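# Carry a limp spare robot arm into a case

## Task

Move the unpowered spare robot arm (5.7 kg, its joints flop loosely) from its desk into the open case standing on the other desk. It must come to rest inside, sitting low enough that the lid could close (the lid itself stays open). No part of it may drop freely by more than a few centimetres, or the task fails. The case must finish upright on that desk, or the task fails. Finally release the arm and move the robot away from it. The robot must not fall over or finish tilted, or the task fails.

## Robot and tools

ROBOT. A Rainbow Robotics RB-Y1: a base on two drive wheels plus two rear casters (0.66 m long, 0.58 m wide, front edge 0.10 m ahead of the wheel axle), a folding torso, a pan/tilt head and two 7-joint arms, each ending in a parallel gripper. Each arm is rated for 3 kg, so a 5.7 kg load may need both hands; its weight alone can trigger a contact_stop. Heavy weight held far in front of the drive wheels can tip the robot forward, and no guard prevents that. Something may occasionally nudge a loose object.

FRAMES. Base frame: origin on the floor between the drive wheels, x forward, y left, z up. The reported chest, left_hand and right_hand are in this frame. A hand point lies between its finger pads; fingers point along the hand's -z and close along its x. Printed hand positions drift from the truth, especially at long reach. base_odometry is the base frame as it was at scene start; it integrates wheel turns only, so slipping looks like travel. Heading is left-positive, -3.142 to 3.142.

execute_actions. Arguments: "actions", a list holding one action or none (none just reports state and images), and optional "cameras": names from head_camera, left_wrist_camera, right_wrist_camera, all; omitted/null/["all"] gives every camera, [] gives none. An action may contain:
- "base": exactly one relative command. {"translate_m": d} drives straight d metres from where the base is now (forward positive, -3 to 3). {"rotate_rad": d} spins in place by d radians (left/counter-clockwise positive, -3.2 to 3.2). No sideways motion. A base move needing over 8.667 s at its top speed is refused.
- "joints": a single dictionary, keyed by joint name, of absolute targets (radians; grippers in metres of opening). Ranges: torso_squat_rad 0 to 1.2 (bigger lowers the level chest); torso_shift_rad -0.3 to 0.6 (hips forward positive); torso_pitch_rad -0.2 to 1.4 (forward bow positive); torso_yaw_rad -1.5 to 1.5 (left positive). Per arm (left_/right_ prefix): shoulder_pitch_rad -2.356 to 2.356 (0 hangs, negative raises forward); shoulder_roll_rad left 0 to 3.141, right -3.141 to 0 (away from body is outward on each side); shoulder_yaw_rad -2.094 to 2.094; elbow_rad -2.617 to 0.01 (0 straight, negative bends); forearm_roll_rad -3.141 to 3.141; wrist_pitch_rad -1.57 to 1.919 (negative tips hand forward); hand_roll_rad -2.705 to 2.705; gripper_m 0 to 0.1. Yaw and roll signs are the same on both arms (left / counter-clockwise from above positive). head_pan_rad -0.523 to 0.523 (left positive); head_tilt_rad -0.35 to 1.57 (down positive). Done tolerance is ±0.02 rad, ±0.004 m for grippers.
- "speeds": caps for this action only: translate_m 0.05 to 0.4 m/s, rotate_rad 0.1 to 1.509 rad/s (defaults are the maxima).
- "min_time_s": 0.1 to 8, a minimum duration for every arm and head motion in the action.
All parts start together. An action lasts at most 15 s. Top joint speeds: arms 1 rad/s (wrist-area joints 1.5), head 1.5, squat and pitch 0.3, shift 0.15, yaw 0.6, grippers 0.1 m/s. Joints not named may keep pushing toward an older target without that showing. Any unknown key or out-of-range number rejects the whole call.

Torso combinations must also hold: squat+shift<=1.52; squat-shift+pitch<=1.57; shift+0.5pitch-0.4squat<=0.7; shift+0.3pitch-0.5squat<=0.39; otherwise the named torso joints stop short as off_target. To grip, command an opening at least 0.005 m narrower than the object; off_target then is expected.

Other tools: wait {seconds 0 to 10} lets the scene run with no new command and returns state and images. zoom_image {camera, region [x0,y0,x1,y1] in pixels from the top-left, at most 504x504} enlarges part of that camera's latest full image. read_manual {section "licences"} only returns licence text. finished_scene {scene: the current scene number} ends the scene for good and reports success; the goal must already hold. A reply without a tool call ends everything.

RESULTS. The pictures line lists cameras in image order. base_status and joint_status per motion: done (base: wheels turned fully, slip included); off_target (resting short, may still push); limit_stop_at_<name> (built-in limit); contact_stop (torso or arm met hard resistance, or could not lift the load); time_out; stopped_with_arm (torso halted because an arm contact-stopped); limit_stop_at_own_body (self-collision guard fired before touching; move arm and torso apart); limit_stop_at_motor_heat. A contact_stop, time_out or stopped_with_arm halts that whole group (torso, left arm, or right arm) and targets are dropped. "joint command not followed" with a "cause:" line means an arm's targets were blocked by the arm-collision check; those joints read not_followed and may be retried with later actions. on_its_own covers uncommanded parts; "held at" is the held target. MOTOR HOT warns from 65 °C; an OVER-TEMPERATURE FAULT at 80 °C brakes that arm and stops the robot. A torque fault (contact torque at a joint limit: shoulders 61.6, elbow 31.6, wrist joints 22 N m, held weight included) freezes everything for 10 s. After any stop, later calls in the same reply are skipped; resend targets.

RECOVERY. If stopped while pressing, first back the arms off in their own action, then the torso. Exception: when both hands hold one object and the torso contact-stops immediately with nothing in the way, set every arm joint (not grippers) to its current reported value, then resend the torso command.

AVOID. The base never stops at furniture and may keep pushing; the bent leg protrudes ahead of the base, and if it meets furniture the robot can slide back unreported. Never let the arms strike or squeeze each other (hands and fingers included); the inter-arm check ignores grippers and palms. Lower the limp arm gently, never let it drop, don't knock the case over, and don't lean so far the robot tips. The robot holds its last command while you think, so heat builds during long holds.

Each tool is called after ">>>" as name(argument=value, ...), one argument or row to a line, values as JSON.

## Session

>>> execute_actions(
  actions=[],
)

Scene clock: 0.00 s.
base_odometry: x=+0.000 y=+0.000 heading=+0.000 (m, m, rad; odometry frame)
base_status: not commanded
joint_positions: torso_squat_rad=+0.350 torso_shift_rad=+0.001 torso_pitch_rad=+0.002 torso_yaw_rad=+0.001 left_shoulder_pitch_rad=-0.036 left_shoulder_roll_rad=+0.006 left_shoulder_yaw_rad=+0.036 left_elbow_rad=-0.282 left_forearm_roll_rad=-0.014 left_wrist_pitch_rad=-0.019 left_hand_roll_rad=-0.034 left_gripper_m=+0.100 right_shoulder_pitch_rad=-0.025 right_shoulder_roll_rad=-0.003 right_shoulder_yaw_rad=+0.025 right_elbow_rad=-0.214 right_forearm_roll_rad=-0.051 right_wrist_pitch_rad=-0.024 right_hand_roll_rad=-0.047 right_gripper_m=+0.100 head_pan_rad=+0.000 head_tilt_rad=+0.401
joint_status: not commanded
chest: x=-0.2268 y=-0.0001 z=+1.2476 quat_wxyz=(+1.000, +0.000, +0.001, +0.000) (m; base frame)
left_hand: x=-0.0616 y=+0.2276 z=+0.5818 quat_wxyz=(+0.986, +0.008, -0.166, -0.012) (m; base frame)
right_hand: x=-0.1003 y=-0.2188 z=+0.5735 quat_wxyz=(+0.991, +0.006, -0.130, -0.031) (m; base frame)
pictures: head_camera, left_wrist_camera, right_wrist_camera
Images, in order (width x height): head_camera 896x504, left_wrist_camera 644x364, right_wrist_camera 644x364.

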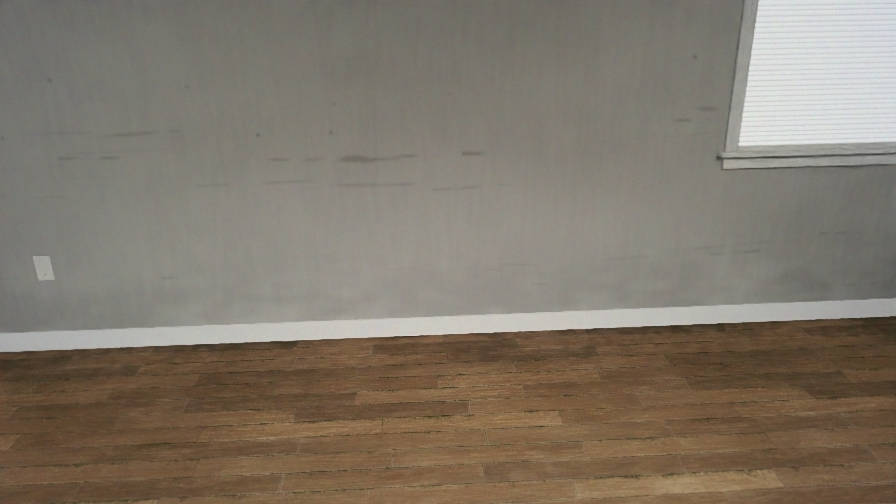

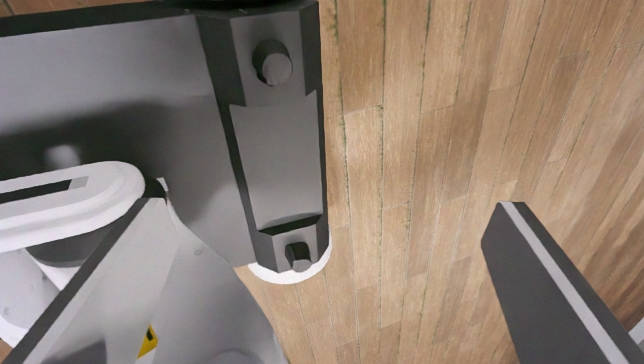

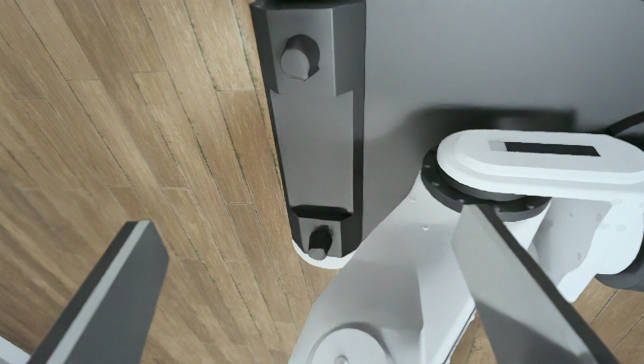

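>>> execute_actions(
  actions=[
    {"joints":{"torso_yaw_rad":0.9,"head_pan_rad":0.5,"left_shoulder_roll_rad":0.15,"right_shoulder_roll_rad":-0.15}},
  ],
  cameras=["head_camera"],
)

>>> execute_actions(
  actions=[
    {"joints":{"torso_yaw_rad":-0.9,"head_pan_rad":-0.5}},
  ],
  cameras=["head_camera"],
)

Scene clock: 5.50 s.
base_odometry: x=+0.000 y=+0.000 heading=+0.000 (m, m, rad; odometry frame)
base_status: not commanded
joint_positions: torso_squat_rad=+0.350 torso_shift_rad=+0.001 torso_pitch_rad=+0.002 torso_yaw_rad=+0.900 left_shoulder_pitch_rad=-0.036 left_shoulder_roll_rad=+0.150 left_shoulder_yaw_rad=+0.036 left_elbow_rad=-0.282 left_forearm_roll_rad=-0.014 left_wrist_pitch_rad=-0.019 left_hand_roll_rad=-0.034 left_gripper_m=+0.100 right_shoulder_pitch_rad=-0.025 right_shoulder_roll_rad=-0.150 right_shoulder_yaw_rad=+0.025 right_elbow_rad=-0.214 right_forearm_roll_rad=-0.051 right_wrist_pitch_rad=-0.024 right_hand_roll_rad=-0.047 right_gripper_m=+0.100 head_pan_rad=+0.500 head_tilt_rad=+0.401
joint_status: all done
chest: x=-0.2268 y=-0.0001 z=+1.2476 quat_wxyz=(+0.900, +0.000, +0.001, +0.435) (m; base frame)
left_hand: x=-0.3866 y=+0.3392 z=+0.5914 quat_wxyz=(+0.894, +0.144, -0.114, +0.408) (m; base frame)
right_hand: x=+0.1102 y=-0.1050 z=+0.5813 quat_wxyz=(+0.900, -0.002, -0.148, +0.409) (m; base frame)
pictures: head_camera
Images, in order (width x height): head_camera 896x504.

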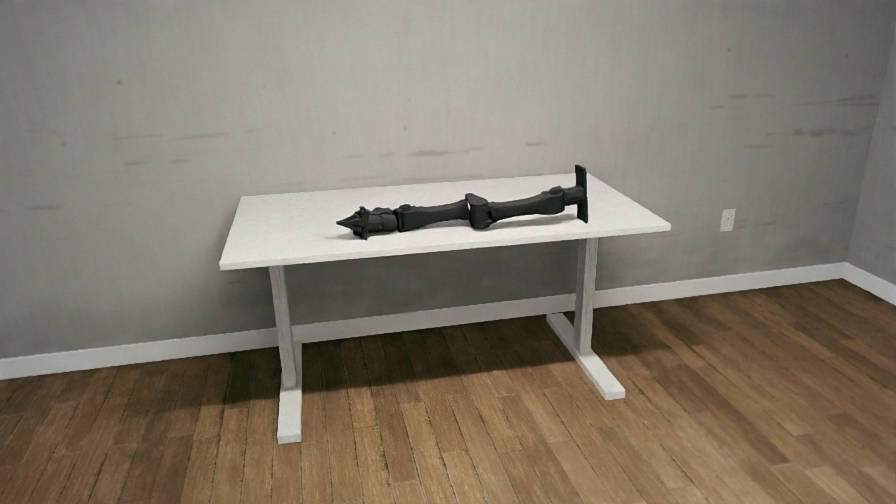

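Scene clock: 9.30 s.
base_odometry: x=+0.000 y=+0.000 heading=+0.000 (m, m, rad; odometry frame)
base_status: not commanded
joint_positions: torso_squat_rad=+0.350 torso_shift_rad=+0.001 torso_pitch_rad=+0.002 torso_yaw_rad=-0.900 left_shoulder_pitch_rad=-0.036 left_shoulder_roll_rad=+0.150 left_shoulder_yaw_rad=+0.036 left_elbow_rad=-0.282 left_forearm_roll_rad=-0.014 left_wrist_pitch_rad=-0.019 left_hand_roll_rad=-0.034 left_gripper_m=+0.100 right_shoulder_pitch_rad=-0.025 right_shoulder_roll_rad=-0.150 right_shoulder_yaw_rad=+0.025 right_elbow_rad=-0.214 right_forearm_roll_rad=-0.051 right_wrist_pitch_rad=-0.024 right_hand_roll_rad=-0.047 right_gripper_m=+0.100 head_pan_rad=-0.500 head_tilt_rad=+0.401
joint_status: all done
chest: x=-0.2268 y=-0.0001 z=+1.2476 quat_wxyz=(+0.900, -0.001, +0.001, -0.435) (m; base frame)
left_hand: x=+0.1391 y=+0.0768 z=+0.5908 quat_wxyz=(+0.876, -0.001, -0.184, -0.447) (m; base frame)
right_hand: x=-0.4066 y=-0.3057 z=+0.5822 quat_wxyz=(+0.880, -0.119, -0.090, -0.451) (m; base frame)
pictures: head_camera
Images, in order (width x height): head_camera 896x504.

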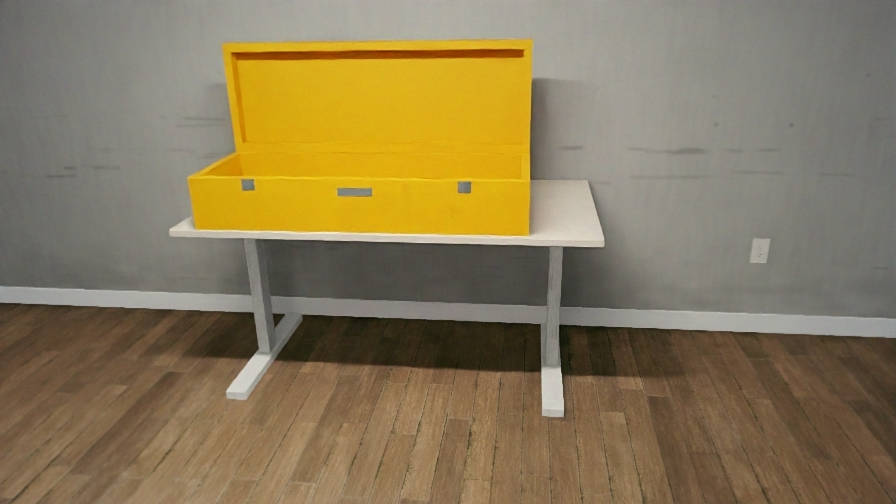

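>>> execute_actions(
  actions=[
    {"base":{"translate_m":0.32},"joints":{"torso_yaw_rad":0,"head_pan_rad":0}},
  ],
  cameras=[],
)

>>> execute_actions(
  actions=[
    {"base":{"rotate_rad":1.63},"joints":{"head_tilt_rad":0.6}},
  ],
  cameras=[],
)

>>> execute_actions(
  actions=[
    {"base":{"translate_m":1.0}},
  ],
  cameras=["head_camera"],
)

Scene clock: 22.23 s.
base_odometry: x=+0.320 y=+0.000 heading=+0.000 (m, m, rad; odometry frame)
base_status: done
joint_positions: torso_squat_rad=+0.350 torso_shift_rad=+0.001 torso_pitch_rad=+0.002 torso_yaw_rad=+0.000 left_shoulder_pitch_rad=-0.036 left_shoulder_roll_rad=+0.150 left_shoulder_yaw_rad=+0.036 left_elbow_rad=-0.282 left_forearm_roll_rad=-0.014 left_wrist_pitch_rad=-0.019 left_hand_roll_rad=-0.034 left_gripper_m=+0.100 right_shoulder_pitch_rad=-0.025 right_shoulder_roll_rad=-0.150 right_shoulder_yaw_rad=+0.025 right_elbow_rad=-0.214 right_forearm_roll_rad=-0.051 right_wrist_pitch_rad=-0.024 right_hand_roll_rad=-0.047 right_gripper_m=+0.100 head_pan_rad=+0.000 head_tilt_rad=+0.401
joint_status: all done
chest: x=-0.2268 y=-0.0001 z=+1.2476 quat_wxyz=(+1.000, +0.000, +0.001, +0.000) (m; base frame)
left_hand: x=-0.0605 y=+0.3349 z=+0.5909 quat_wxyz=(+0.983, +0.079, -0.165, -0.022) (m; base frame)
right_hand: x=-0.0995 y=-0.3302 z=+0.5818 quat_wxyz=(+0.989, -0.067, -0.132, -0.023) (m; base frame)
pictures: none
No camera images: the call's "cameras" was empty. Leave "cameras" out to get every camera's image.

Scene clock: 26.17 s.
base_odometry: x=+0.320 y=+0.000 heading=+1.630 (m, m, rad; odometry frame)
base_status: done
joint_positions: torso_squat_rad=+0.350 torso_shift_rad=+0.001 torso_pitch_rad=+0.002 torso_yaw_rad=+0.000 left_shoulder_pitch_rad=-0.036 left_shoulder_roll_rad=+0.150 left_shoulder_yaw_rad=+0.036 left_elbow_rad=-0.282 left_forearm_roll_rad=-0.014 left_wrist_pitch_rad=-0.019 left_hand_roll_rad=-0.034 left_gripper_m=+0.100 right_shoulder_pitch_rad=-0.025 right_shoulder_roll_rad=-0.150 right_shoulder_yaw_rad=+0.025 right_elbow_rad=-0.214 right_forearm_roll_rad=-0.051 right_wrist_pitch_rad=-0.024 right_hand_roll_rad=-0.047 right_gripper_m=+0.100 head_pan_rad=+0.000 head_tilt_rad=+0.600
joint_status: all done
chest: x=-0.2269 y=-0.0001 z=+1.2476 quat_wxyz=(+1.000, +0.000, +0.001, +0.000) (m; base frame)
left_hand: x=-0.0605 y=+0.3349 z=+0.5909 quat_wxyz=(+0.983, +0.079, -0.165, -0.022) (m; base frame)
right_hand: x=-0.0997 y=-0.3302 z=+0.5817 quat_wxyz=(+0.989, -0.067, -0.132, -0.023) (m; base frame)
pictures: none
No camera images: the call's "cameras" was empty. Leave "cameras" out to get every camera's image.

Scene clock: 30.20 s.
base_odometry: x=+0.261 y=+0.998 heading=+1.630 (m, m, rad; odometry frame)
base_status: done
joint_positions: torso_squat_rad=+0.350 torso_shift_rad=+0.001 torso_pitch_rad=+0.002 torso_yaw_rad=+0.000 left_shoulder_pitch_rad=-0.036 left_shoulder_roll_rad=+0.150 left_shoulder_yaw_rad=+0.036 left_elbow_rad=-0.282 left_forearm_roll_rad=-0.014 left_wrist_pitch_rad=-0.019 left_hand_roll_rad=-0.034 left_gripper_m=+0.100 right_shoulder_pitch_rad=-0.025 right_shoulder_roll_rad=-0.150 right_shoulder_yaw_rad=+0.025 right_elbow_rad=-0.214 right_forearm_roll_rad=-0.051 right_wrist_pitch_rad=-0.024 right_hand_roll_rad=-0.047 right_gripper_m=+0.100 head_pan_rad=+0.000 head_tilt_rad=+0.600
joint_status: not commanded
chest: x=-0.2268 y=-0.0001 z=+1.2476 quat_wxyz=(+1.000, +0.000, +0.001, +0.000) (m; base frame)
left_hand: x=-0.0603 y=+0.3349 z=+0.5910 quat_wxyz=(+0.983, +0.079, -0.166, -0.022) (m; base frame)
right_hand: x=-0.0996 y=-0.3302 z=+0.5817 quat_wxyz=(+0.989, -0.067, -0.132, -0.023) (m; base frame)
pictures: head_camera
Images, in order (width x height): head_camera 896x504.

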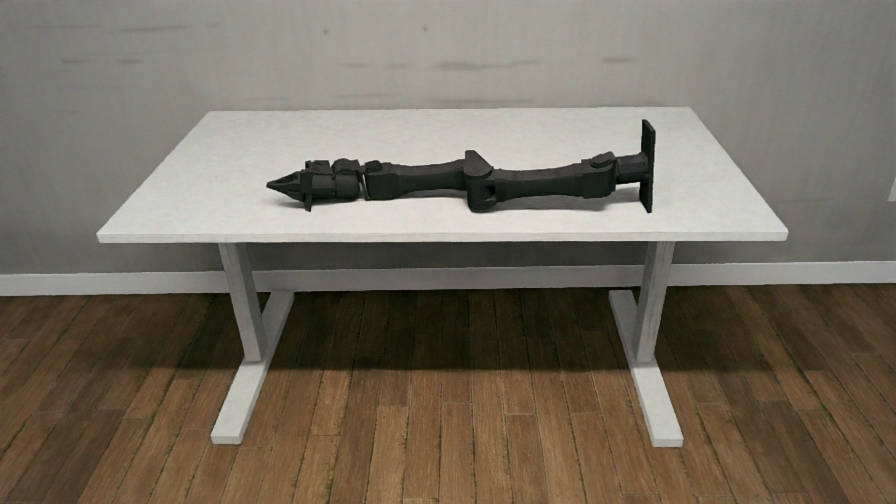

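>>> execute_actions(
  actions=[
    {"base":{"translate_m":0.6},"joints":{"head_tilt_rad":0.85,"torso_squat_rad":0.2}},
  ],
  cameras=["head_camera"],
)

Scene clock: 38.27 s.
base_odometry: x=+0.225 y=+1.597 heading=+1.631 (m, m, rad; odometry frame)
base_status: done
joint_positions: torso_squat_rad=+0.200 torso_shift_rad=+0.001 torso_pitch_rad=+0.002 torso_yaw_rad=+0.000 left_shoulder_pitch_rad=-0.036 left_shoulder_roll_rad=+0.150 left_shoulder_yaw_rad=+0.036 left_elbow_rad=-0.282 left_forearm_roll_rad=-0.014 left_wrist_pitch_rad=-0.019 left_hand_roll_rad=-0.034 left_gripper_m=+0.100 right_shoulder_pitch_rad=-0.025 right_shoulder_roll_rad=-0.150 right_shoulder_yaw_rad=+0.025 right_elbow_rad=-0.214 right_forearm_roll_rad=-0.051 right_wrist_pitch_rad=-0.024 right_hand_roll_rad=-0.047 right_gripper_m=+0.100 head_pan_rad=+0.000 head_tilt_rad=+0.850
joint_status: all done
chest: x=-0.2268 y=-0.0001 z=+1.2760 quat_wxyz=(+1.000, +0.000, +0.001, +0.000) (m; base frame)
left_hand: x=-0.0603 y=+0.3349 z=+0.6194 quat_wxyz=(+0.983, +0.079, -0.166, -0.022) (m; base frame)
right_hand: x=-0.0996 y=-0.3302 z=+0.6101 quat_wxyz=(+0.989, -0.067, -0.132, -0.023) (m; base frame)
pictures: head_camera
Images, in order (width x height): head_camera 896x504.

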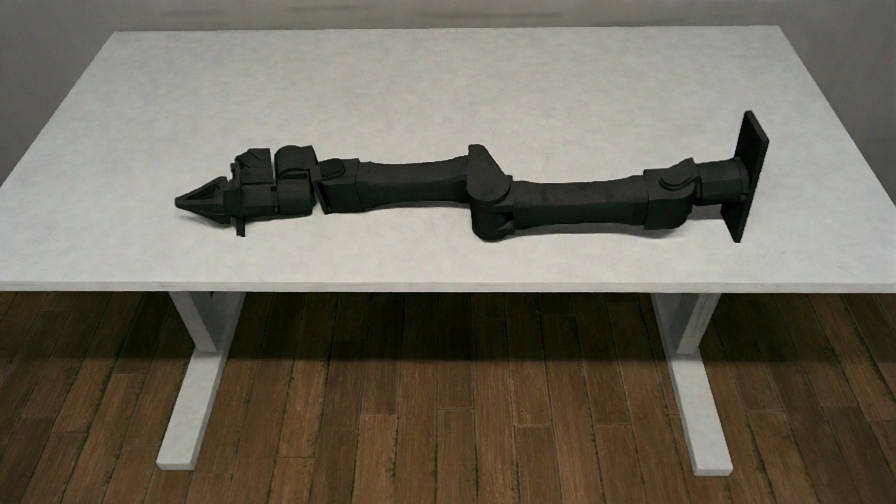

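>>> zoom_image(
  camera="head_camera",
  region=[160, 90, 520, 290],
)

>>> zoom_image(
  camera="head_camera",
  region=[440, 90, 800, 290],
)

Region (160, 90, 520, 290) of head_camera's 896x504 image, scaled by 1.400, with more detail than that image has.

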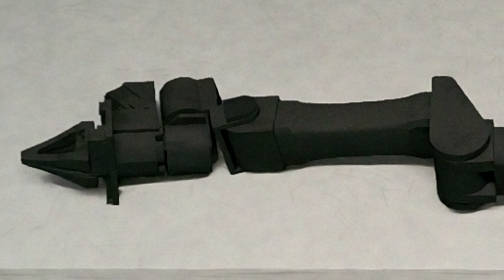

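Region (440, 90, 800, 290) of head_camera's 896x504 image, scaled by 1.400, with more detail than that image has.

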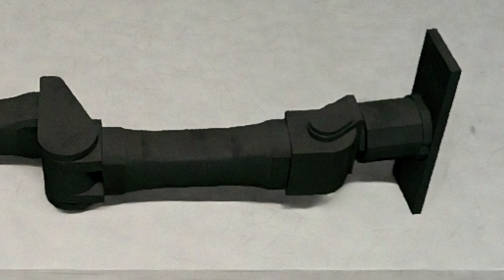

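>>> execute_actions(
  actions=[
    {"joints":{"torso_pitch_rad":0.5,"torso_squat_rad":0.1,"head_tilt_rad":0.6,"left_shoulder_pitch_rad":-1.108,"left_shoulder_roll_rad":0.247,"left_shoulder_yaw_rad":0.394,"left_elbow_rad":-1.098,"left_forearm_roll_rad":0,"left_wrist_pitch_rad":1.70,"left_hand_roll_rad":-0.1,"right_shoulder_pitch_rad":-1.108,"right_shoulder_roll_rad":-0.247,"right_shoulder_yaw_rad":-0.394,"right_elbow_rad":-1.098,"right_forearm_roll_rad":0,"right_wrist_pitch_rad":1.70,"right_hand_roll_rad":0.1}},
  ],
  cameras=["head_camera"],
)

>>> execute_actions(
  actions=[
    {"base":{"translate_m":0.25}},
  ],
)

Scene clock: 118.27 s.
base_odometry: x=+0.225 y=+1.597 heading=+1.631 (m, m, rad; odometry frame)
base_status: not commanded
joint_positions: torso_squat_rad=+0.100 torso_shift_rad=+0.001 torso_pitch_rad=+0.500 torso_yaw_rad=+0.000 left_shoulder_pitch_rad=-1.108 left_shoulder_roll_rad=+0.247 left_shoulder_yaw_rad=+0.394 left_elbow_rad=-1.098 left_forearm_roll_rad=+0.000 left_wrist_pitch_rad=+1.700 left_hand_roll_rad=-0.100 left_gripper_m=+0.100 right_shoulder_pitch_rad=-1.108 right_shoulder_roll_rad=-0.247 right_shoulder_yaw_rad=-0.394 right_elbow_rad=-1.098 right_forearm_roll_rad=+0.000 right_wrist_pitch_rad=+1.700 right_hand_roll_rad=+0.100 right_gripper_m=+0.100 head_pan_rad=+0.000 head_tilt_rad=+0.600
joint_status: all done
chest: x=-0.0788 y=-0.0001 z=+1.2485 quat_wxyz=(+0.969, +0.000, +0.247, +0.000) (m; base frame)
left_hand: x=+0.3977 y=+0.2636 z=+0.8811 quat_wxyz=(+1.000, +0.000, -0.001, +0.000) (m; base frame)
right_hand: x=+0.3976 y=-0.2636 z=+0.8810 quat_wxyz=(+1.000, +0.000, +0.000, +0.001) (m; base frame)
pictures: head_camera
Images, in order (width x height): head_camera 896x504.

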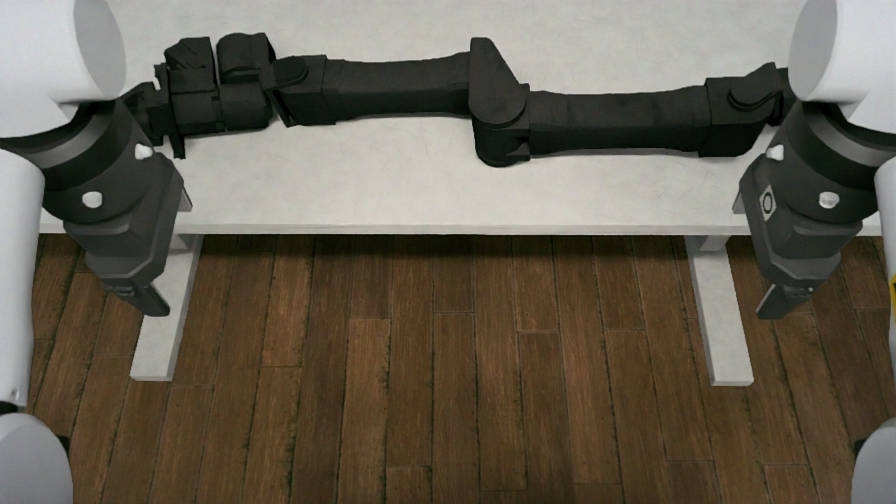

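Scene clock: 120.20 s.
base_odometry: x=+0.210 y=+1.847 heading=+1.631 (m, m, rad; odometry frame)
base_status: done
joint_positions: torso_squat_rad=+0.100 torso_shift_rad=+0.001 torso_pitch_rad=+0.500 torso_yaw_rad=+0.000 left_shoulder_pitch_rad=-1.108 left_shoulder_roll_rad=+0.247 left_shoulder_yaw_rad=+0.394 left_elbow_rad=-1.098 left_forearm_roll_rad=+0.000 left_wrist_pitch_rad=+1.700 left_hand_roll_rad=-0.100 left_gripper_m=+0.100 right_shoulder_pitch_rad=-1.108 right_shoulder_roll_rad=-0.247 right_shoulder_yaw_rad=-0.394 right_elbow_rad=-1.098 right_forearm_roll_rad=+0.000 right_wrist_pitch_rad=+1.700 right_hand_roll_rad=+0.100 right_gripper_m=+0.100 head_pan_rad=+0.000 head_tilt_rad=+0.600
joint_status: not commanded
chest: x=-0.0789 y=-0.0001 z=+1.2485 quat_wxyz=(+0.969, +0.000, +0.247, +0.000) (m; base frame)
left_hand: x=+0.3976 y=+0.2636 z=+0.8811 quat_wxyz=(+1.000, +0.000, -0.001, +0.000) (m; base frame)
right_hand: x=+0.3976 y=-0.2636 z=+0.8810 quat_wxyz=(+1.000, +0.000, +0.000, +0.001) (m; base frame)
pictures: head_camera, left_wrist_camera, right_wrist_camera
Images, in order (width x height): head_camera 896x504, left_wrist_camera 644x364, right_wrist_camera 644x364.

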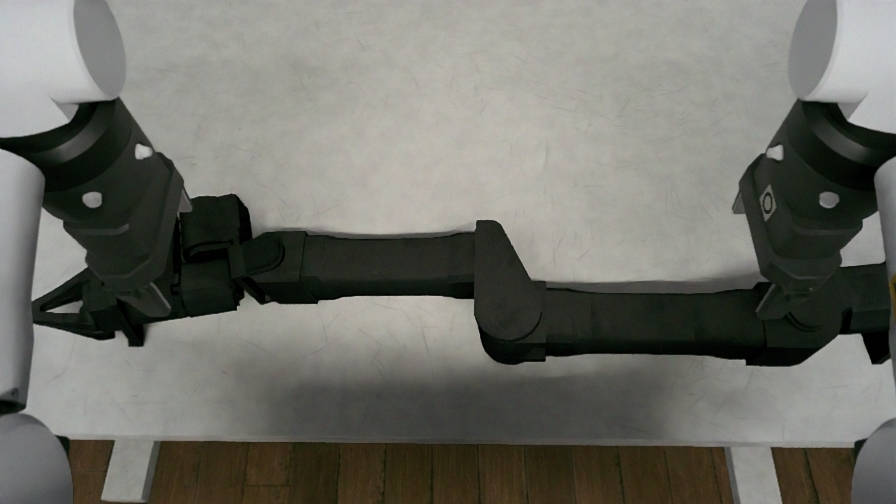

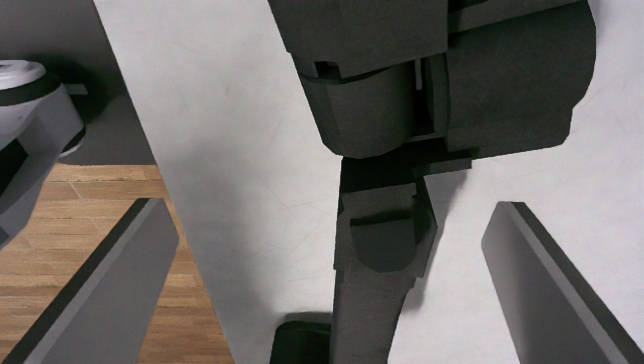

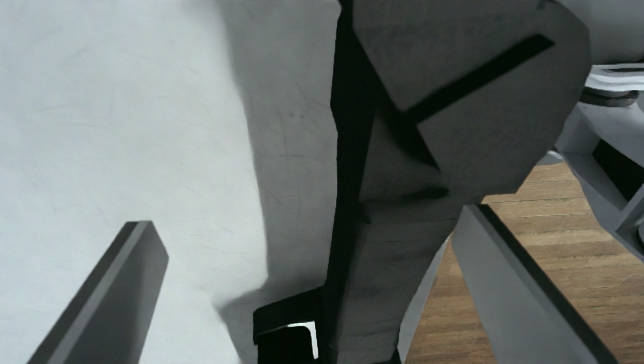

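>>> execute_actions(
  actions=[
    {"joints":{"left_shoulder_pitch_rad":-1.4,"left_shoulder_roll_rad":0.7,"head_pan_rad":0.35,"head_tilt_rad":0.62}},
  ],
  cameras=["head_camera","left_wrist_camera"],
)

Scene clock: 133.30 s.
base_odometry: x=+0.210 y=+1.847 heading=+1.631 (m, m, rad; odometry frame)
base_status: not commanded
joint_positions: torso_squat_rad=+0.100 torso_shift_rad=+0.001 torso_pitch_rad=+0.500 torso_yaw_rad=+0.000 left_shoulder_pitch_rad=-1.400 left_shoulder_roll_rad=+0.700 left_shoulder_yaw_rad=+0.394 left_elbow_rad=-1.098 left_forearm_roll_rad=+0.000 left_wrist_pitch_rad=+1.700 left_hand_roll_rad=-0.100 left_gripper_m=+0.100 right_shoulder_pitch_rad=-1.108 right_shoulder_roll_rad=-0.247 right_shoulder_yaw_rad=-0.394 right_elbow_rad=-1.098 right_forearm_roll_rad=+0.000 right_wrist_pitch_rad=+1.700 right_hand_roll_rad=+0.100 right_gripper_m=+0.100 head_pan_rad=+0.350 head_tilt_rad=+0.620
joint_status: all done
chest: x=-0.0789 y=-0.0001 z=+1.2486 quat_wxyz=(+0.969, +0.000, +0.247, +0.000) (m; base frame)
left_hand: x=+0.5029 y=+0.4529 z=+1.1298 quat_wxyz=(+0.964, +0.134, -0.207, +0.100) (m; base frame)
right_hand: x=+0.3975 y=-0.2636 z=+0.8811 quat_wxyz=(+1.000, +0.000, +0.000, +0.000) (m; base frame)
pictures: head_camera, left_wrist_camera
Images, in order (width x height): head_camera 896x504, left_wrist_camera 644x364.

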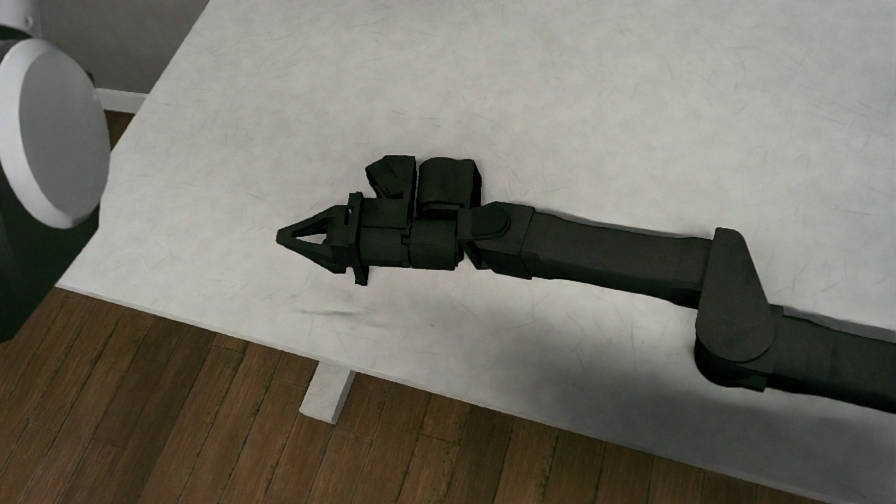

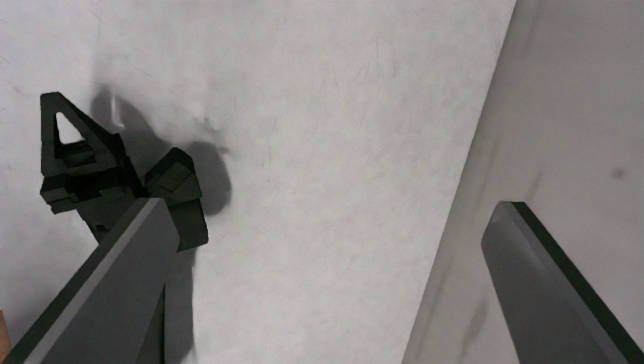

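>>> zoom_image(
  camera="head_camera",
  region=[260, 130, 560, 300],
)

>>> zoom_image(
  camera="left_wrist_camera",
  region=[0, 70, 260, 260],
)

Region (260, 130, 560, 300) of head_camera's 896x504 image, scaled by 1.680, with more detail than that image has; it fills the top 286 rows of this view, and the rest is white.

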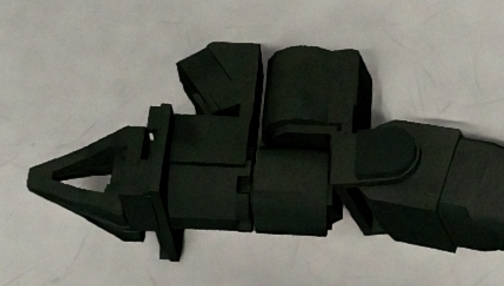

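Region (0, 70, 260, 260) of left_wrist_camera's 644x364 image, scaled by 1.938, with more detail than that image has; it fills the top 368 rows of this view, and the rest is white.

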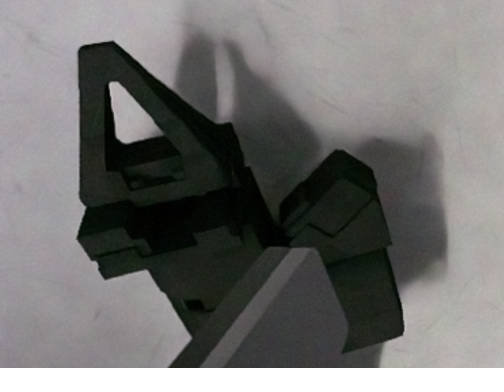

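>>> execute_actions(
  actions=[
    {"joints":{"torso_pitch_rad":0.26,"torso_squat_rad":0.5,"head_pan_rad":0,"head_tilt_rad":0.75,"left_shoulder_pitch_rad":-1.2715,"left_shoulder_roll_rad":0.48,"left_shoulder_yaw_rad":0.462,"left_elbow_rad":-0.594,"left_wrist_pitch_rad":1.68,"left_hand_roll_rad":-0.104,"right_shoulder_pitch_rad":-1.115,"right_shoulder_roll_rad":-0.2215,"right_shoulder_yaw_rad":-0.339,"right_elbow_rad":-0.937,"right_wrist_pitch_rad":1.777,"right_hand_roll_rad":0.04},"min_time_s":1.5},
  ],
)

Scene clock: 160.27 s.
base_odometry: x=+0.210 y=+1.847 heading=+1.631 (m, m, rad; odometry frame)
base_status: not commanded
joint_positions: torso_squat_rad=+0.500 torso_shift_rad=+0.001 torso_pitch_rad=+0.260 torso_yaw_rad=+0.000 left_shoulder_pitch_rad=-1.272 left_shoulder_roll_rad=+0.480 left_shoulder_yaw_rad=+0.462 left_elbow_rad=-0.594 left_forearm_roll_rad=+0.000 left_wrist_pitch_rad=+1.680 left_hand_roll_rad=-0.104 left_gripper_m=+0.100 right_shoulder_pitch_rad=-1.115 right_shoulder_roll_rad=-0.222 right_shoulder_yaw_rad=-0.339 right_elbow_rad=-0.937 right_forearm_roll_rad=+0.000 right_wrist_pitch_rad=+1.777 right_hand_roll_rad=+0.040 right_gripper_m=+0.100 head_pan_rad=+0.000 head_tilt_rad=+0.750
joint_status: all done
chest: x=-0.1479 y=-0.0001 z=+1.1938 quat_wxyz=(+0.992, +0.000, +0.130, +0.000) (m; base frame)
left_hand: x=+0.3727 y=+0.3500 z=+0.9368 quat_wxyz=(+0.997, +0.000, +0.000, +0.075) (m; base frame)
right_hand: x=+0.3555 y=-0.2397 z=+0.9017 quat_wxyz=(+1.000, +0.000, +0.000, +0.000) (m; base frame)
pictures: head_camera, left_wrist_camera, right_wrist_camera
Images, in order (width x height): head_camera 896x504, left_wrist_camera 644x364, right_wrist_camera 644x364.

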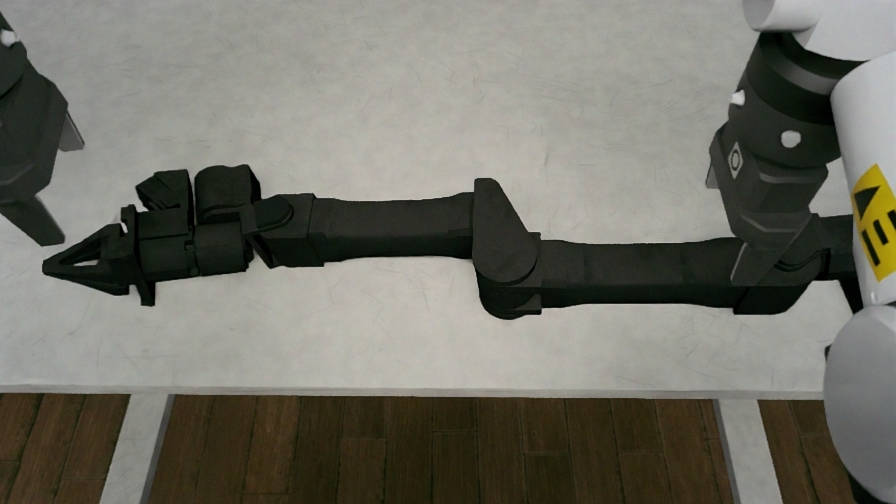

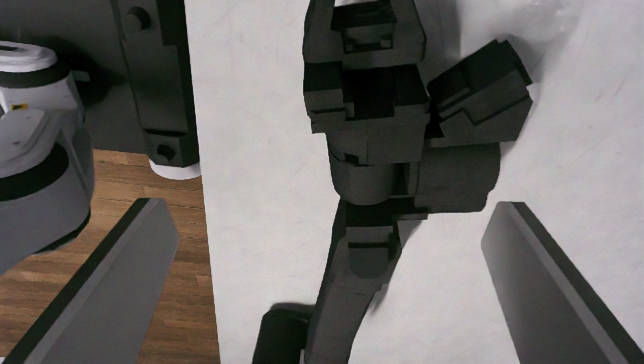

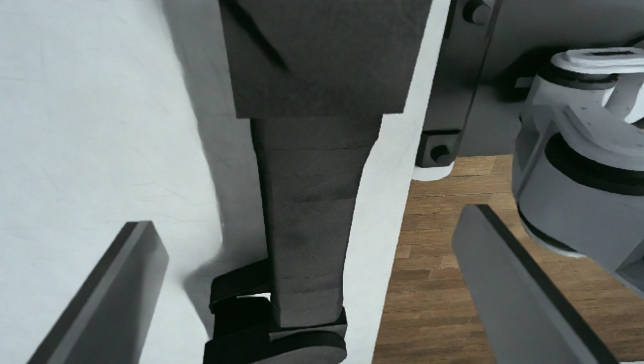

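>>> execute_actions(
  actions=[
    {"base":{"translate_m":0.018},"joints":{"torso_squat_rad":0.66,"right_shoulder_pitch_rad":-1.027,"right_shoulder_roll_rad":-0.1915,"right_shoulder_yaw_rad":-0.326,"right_elbow_rad":-1.107,"right_wrist_pitch_rad":1.855}},
  ],
)

Scene clock: 168.87 s.
base_odometry: x=+0.208 y=+1.865 heading=+1.631 (m, m, rad; odometry frame)
base_status: done
joint_positions: torso_squat_rad=+0.660 torso_shift_rad=+0.001 torso_pitch_rad=+0.260 torso_yaw_rad=+0.000 left_shoulder_pitch_rad=-1.272 left_shoulder_roll_rad=+0.480 left_shoulder_yaw_rad=+0.462 left_elbow_rad=-0.594 left_forearm_roll_rad=+0.000 left_wrist_pitch_rad=+1.680 left_hand_roll_rad=-0.104 left_gripper_m=+0.100 right_shoulder_pitch_rad=-1.027 right_shoulder_roll_rad=-0.192 right_shoulder_yaw_rad=-0.326 right_elbow_rad=-1.107 right_forearm_roll_rad=+0.000 right_wrist_pitch_rad=+1.855 right_hand_roll_rad=+0.040 right_gripper_m=+0.100 head_pan_rad=+0.000 head_tilt_rad=+0.750
joint_status: all done
chest: x=-0.1479 y=-0.0001 z=+1.1325 quat_wxyz=(+0.992, +0.000, +0.130, +0.000) (m; base frame)
left_hand: x=+0.3727 y=+0.3500 z=+0.8754 quat_wxyz=(+0.997, +0.000, +0.000, +0.075) (m; base frame)
right_hand: x=+0.3372 y=-0.2389 z=+0.8401 quat_wxyz=(+1.000, +0.000, +0.000, +0.000) (m; base frame)
pictures: head_camera, left_wrist_camera, right_wrist_camera
Images, in order (width x height): head_camera 896x504, left_wrist_camera 644x364, right_wrist_camera 644x364.

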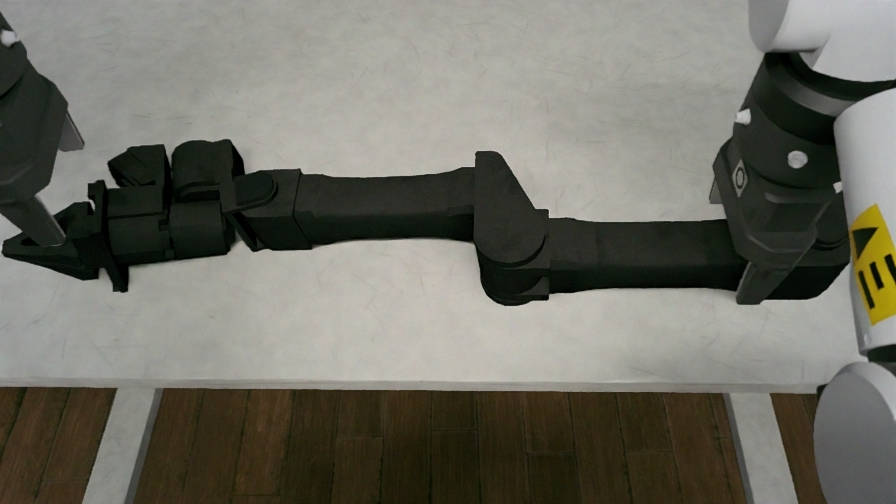

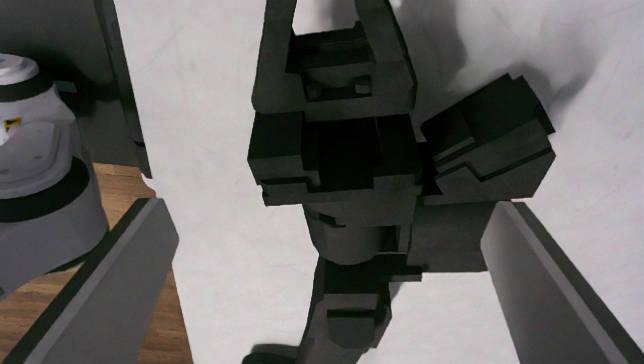

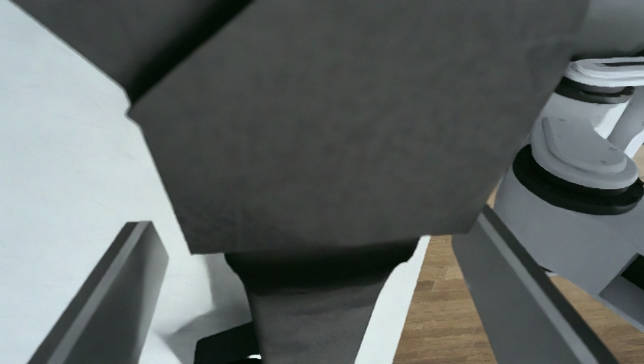

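>>> execute_actions(
  actions=[
    {"joints":{"left_shoulder_roll_rad":0.494,"left_shoulder_yaw_rad":0.47,"left_hand_roll_rad":-0.1,"left_gripper_m":0.082,"right_shoulder_pitch_rad":-1.075,"right_shoulder_roll_rad":-0.138,"right_shoulder_yaw_rad":-0.264,"right_wrist_pitch_rad":1.885,"right_hand_roll_rad":-0.05},"min_time_s":1},
  ],
)

>>> execute_actions(
  actions=[
    {"joints":{"torso_squat_rad":0.73}},
  ],
)

Scene clock: 179.83 s.
base_odometry: x=+0.208 y=+1.865 heading=+1.631 (m, m, rad; odometry frame)
base_status: not commanded
joint_positions: torso_squat_rad=+0.660 torso_shift_rad=+0.001 torso_pitch_rad=+0.260 torso_yaw_rad=+0.000 left_shoulder_pitch_rad=-1.272 left_shoulder_roll_rad=+0.494 left_shoulder_yaw_rad=+0.470 left_elbow_rad=-0.594 left_forearm_roll_rad=+0.000 left_wrist_pitch_rad=+1.680 left_hand_roll_rad=-0.100 left_gripper_m=+0.082 right_shoulder_pitch_rad=-1.075 right_shoulder_roll_rad=-0.138 right_shoulder_yaw_rad=-0.264 right_elbow_rad=-1.107 right_forearm_roll_rad=+0.000 right_wrist_pitch_rad=+1.885 right_hand_roll_rad=-0.050 right_gripper_m=+0.100 head_pan_rad=+0.000 head_tilt_rad=+0.750
joint_status: all done
chest: x=-0.1479 y=-0.0001 z=+1.1325 quat_wxyz=(+0.992, +0.000, +0.130, +0.000) (m; base frame)
left_hand: x=+0.3729 y=+0.3574 z=+0.8786 quat_wxyz=(+0.996, +0.000, -0.003, +0.084) (m; base frame)
right_hand: x=+0.3406 y=-0.1949 z=+0.8537 quat_wxyz=(+1.000, -0.001, +0.000, +0.003) (m; base frame)
pictures: head_camera, left_wrist_camera, right_wrist_camera
Images, in order (width x height): head_camera 896x504, left_wrist_camera 644x364, right_wrist_camera 644x364.

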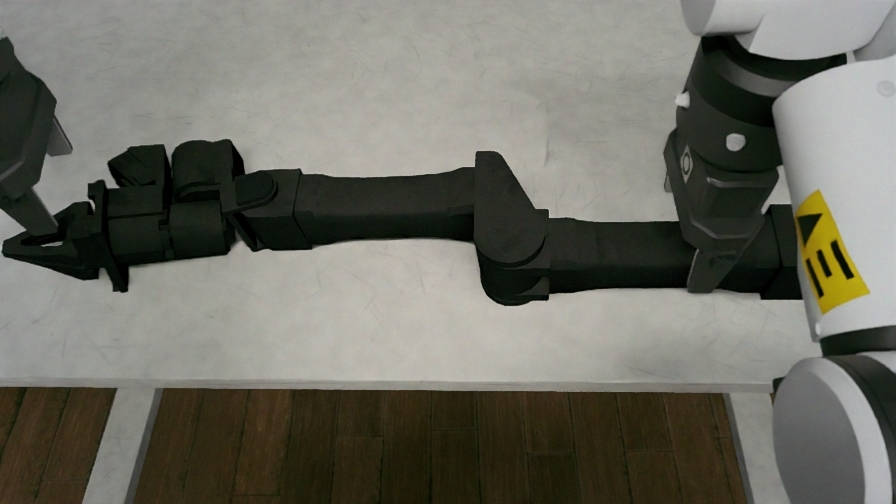

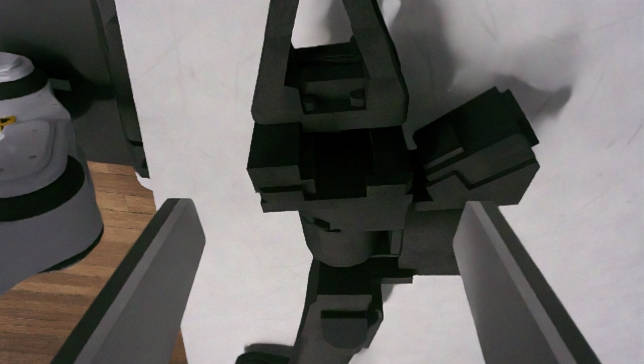

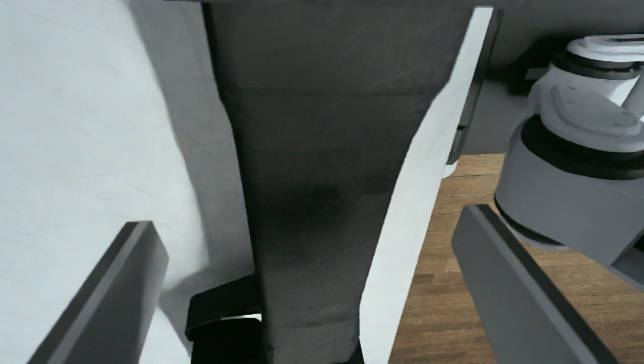

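Scene clock: 180.80 s.
base_odometry: x=+0.208 y=+1.865 heading=+1.631 (m, m, rad; odometry frame)
base_status: not commanded
joint_positions: torso_squat_rad=+0.730 torso_shift_rad=+0.001 torso_pitch_rad=+0.260 torso_yaw_rad=+0.000 left_shoulder_pitch_rad=-1.272 left_shoulder_roll_rad=+0.494 left_shoulder_yaw_rad=+0.470 left_elbow_rad=-0.594 left_forearm_roll_rad=+0.000 left_wrist_pitch_rad=+1.680 left_hand_roll_rad=-0.100 left_gripper_m=+0.082 right_shoulder_pitch_rad=-1.075 right_shoulder_roll_rad=-0.138 right_shoulder_yaw_rad=-0.264 right_elbow_rad=-1.107 right_forearm_roll_rad=+0.000 right_wrist_pitch_rad=+1.885 right_hand_roll_rad=-0.050 right_gripper_m=+0.100 head_pan_rad=+0.000 head_tilt_rad=+0.750
joint_status: all done
chest: x=-0.1479 y=-0.0001 z=+1.1011 quat_wxyz=(+0.992, +0.000, +0.130, +0.000) (m; base frame)
left_hand: x=+0.3728 y=+0.3575 z=+0.8472 quat_wxyz=(+0.996, +0.000, -0.003, +0.084) (m; base frame)
right_hand: x=+0.3406 y=-0.1948 z=+0.8224 quat_wxyz=(+1.000, -0.001, +0.000, +0.003) (m; base frame)
pictures: head_camera, left_wrist_camera, right_wrist_camera
Images, in order (width x height): head_camera 896x504, left_wrist_camera 644x364, right_wrist_camera 644x364.

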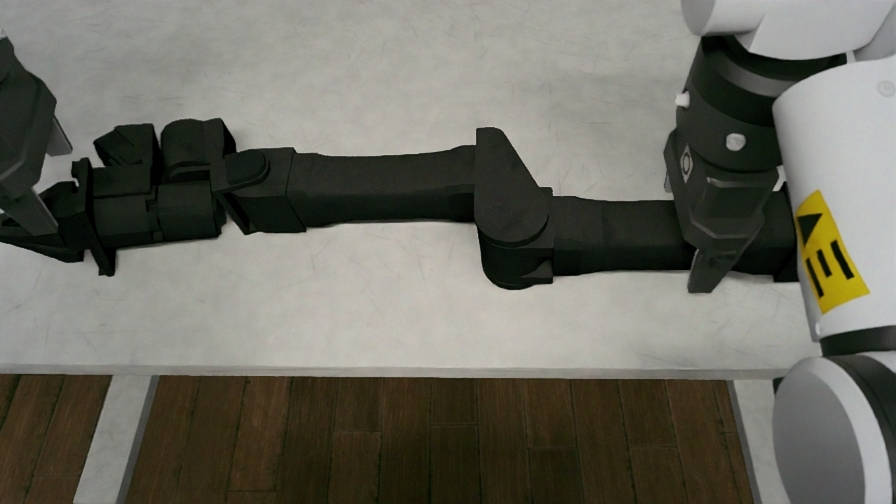

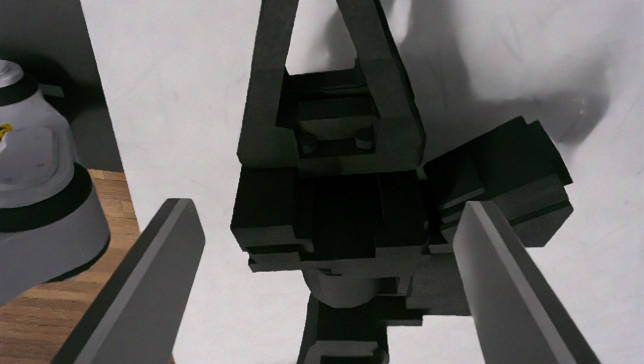

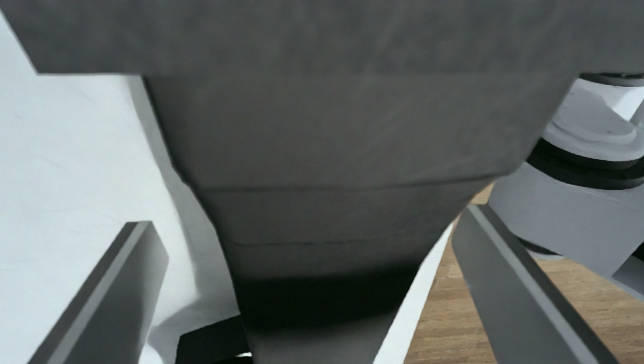

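>>> execute_actions(
  actions=[
    {"joints":{"left_shoulder_pitch_rad":-1.21,"left_shoulder_roll_rad":0.452,"left_shoulder_yaw_rad":0.47,"left_wrist_pitch_rad":1.575,"left_hand_roll_rad":-0.09,"head_pan_rad":0.3},"min_time_s":1.5},
  ],
  cameras=["head_camera","left_wrist_camera"],
)

Scene clock: 192.63 s.
base_odometry: x=+0.208 y=+1.865 heading=+1.631 (m, m, rad; odometry frame)
base_status: not commanded
joint_positions: torso_squat_rad=+0.730 torso_shift_rad=+0.001 torso_pitch_rad=+0.260 torso_yaw_rad=+0.000 left_shoulder_pitch_rad=-1.211 left_shoulder_roll_rad=+0.452 left_shoulder_yaw_rad=+0.470 left_elbow_rad=-0.594 left_forearm_roll_rad=+0.000 left_wrist_pitch_rad=+1.575 left_hand_roll_rad=-0.090 left_gripper_m=+0.082 right_shoulder_pitch_rad=-1.075 right_shoulder_roll_rad=-0.138 right_shoulder_yaw_rad=-0.264 right_elbow_rad=-1.107 right_forearm_roll_rad=+0.000 right_wrist_pitch_rad=+1.885 right_hand_roll_rad=-0.050 right_gripper_m=+0.100 head_pan_rad=+0.300 head_tilt_rad=+0.750
joint_status: all done
chest: x=-0.1479 y=-0.0001 z=+1.1011 quat_wxyz=(+0.992, +0.000, +0.130, +0.000) (m; base frame)
left_hand: x=+0.3730 y=+0.3517 z=+0.8099 quat_wxyz=(+0.996, +0.004, -0.019, +0.083) (m; base frame)
right_hand: x=+0.3406 y=-0.1948 z=+0.8224 quat_wxyz=(+1.000, -0.001, +0.000, +0.003) (m; base frame)
pictures: head_camera, left_wrist_camera
Images, in order (width x height): head_camera 896x504, left_wrist_camera 644x364.

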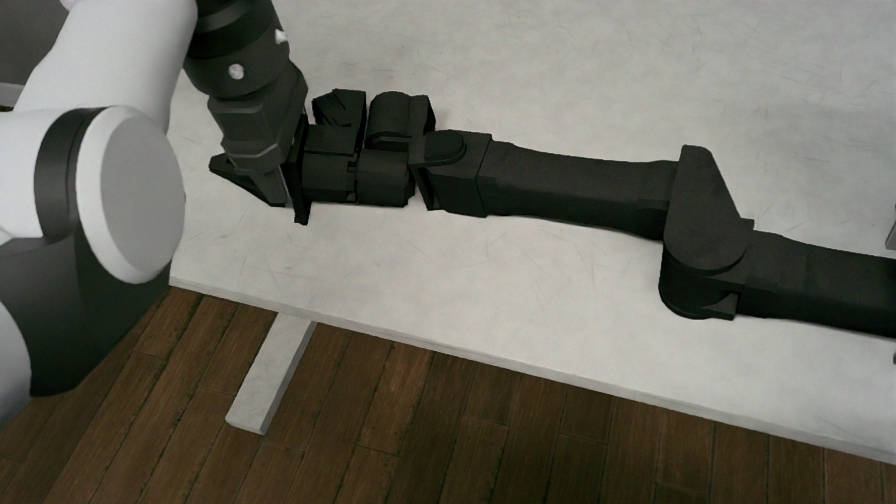

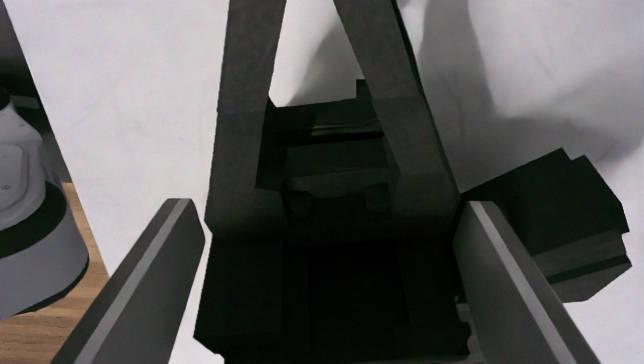

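>>> execute_actions(
  actions=[
    {"joints":{"torso_squat_rad":0.77}},
  ],
)

Scene clock: 195.00 s.
base_odometry: x=+0.208 y=+1.865 heading=+1.631 (m, m, rad; odometry frame)
base_status: not commanded
joint_positions: torso_squat_rad=+0.770 torso_shift_rad=+0.001 torso_pitch_rad=+0.260 torso_yaw_rad=+0.000 left_shoulder_pitch_rad=-1.210 left_shoulder_roll_rad=+0.452 left_shoulder_yaw_rad=+0.470 left_elbow_rad=-0.594 left_forearm_roll_rad=+0.000 left_wrist_pitch_rad=+1.575 left_hand_roll_rad=-0.090 left_gripper_m=+0.082 right_shoulder_pitch_rad=-1.075 right_shoulder_roll_rad=-0.138 right_shoulder_yaw_rad=-0.264 right_elbow_rad=-1.107 right_forearm_roll_rad=+0.000 right_wrist_pitch_rad=+1.885 right_hand_roll_rad=-0.050 right_gripper_m=+0.100 head_pan_rad=+0.300 head_tilt_rad=+0.750
joint_status: all done
chest: x=-0.1479 y=-0.0001 z=+1.0821 quat_wxyz=(+0.992, +0.000, +0.130, +0.000) (m; base frame)
left_hand: x=+0.3729 y=+0.3517 z=+0.7908 quat_wxyz=(+0.996, +0.004, -0.019, +0.083) (m; base frame)
right_hand: x=+0.3406 y=-0.1948 z=+0.8034 quat_wxyz=(+1.000, -0.001, +0.000, +0.003) (m; base frame)
pictures: head_camera, left_wrist_camera, right_wrist_camera
Images, in order (width x height): head_camera 896x504, left_wrist_camera 644x364, right_wrist_camera 644x364.

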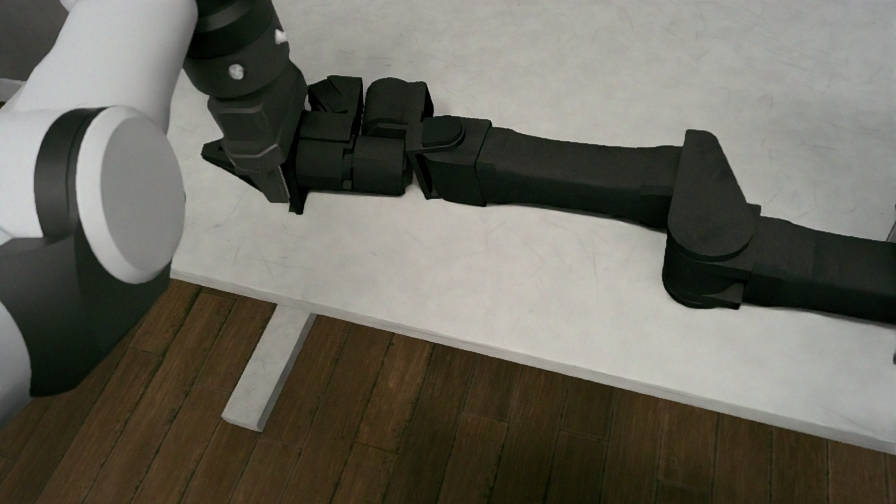

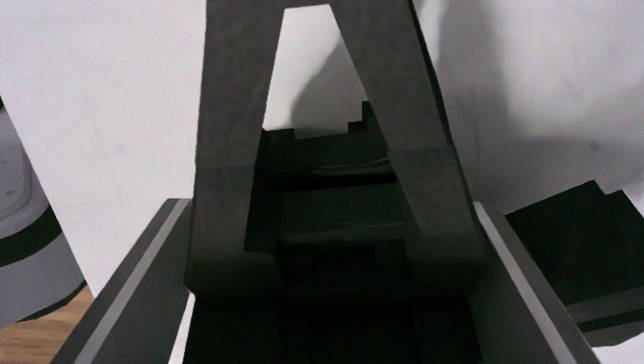

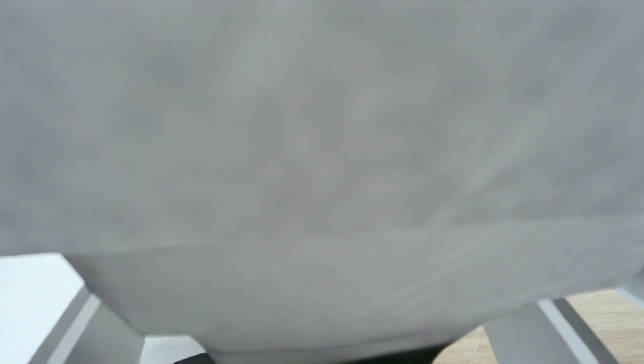

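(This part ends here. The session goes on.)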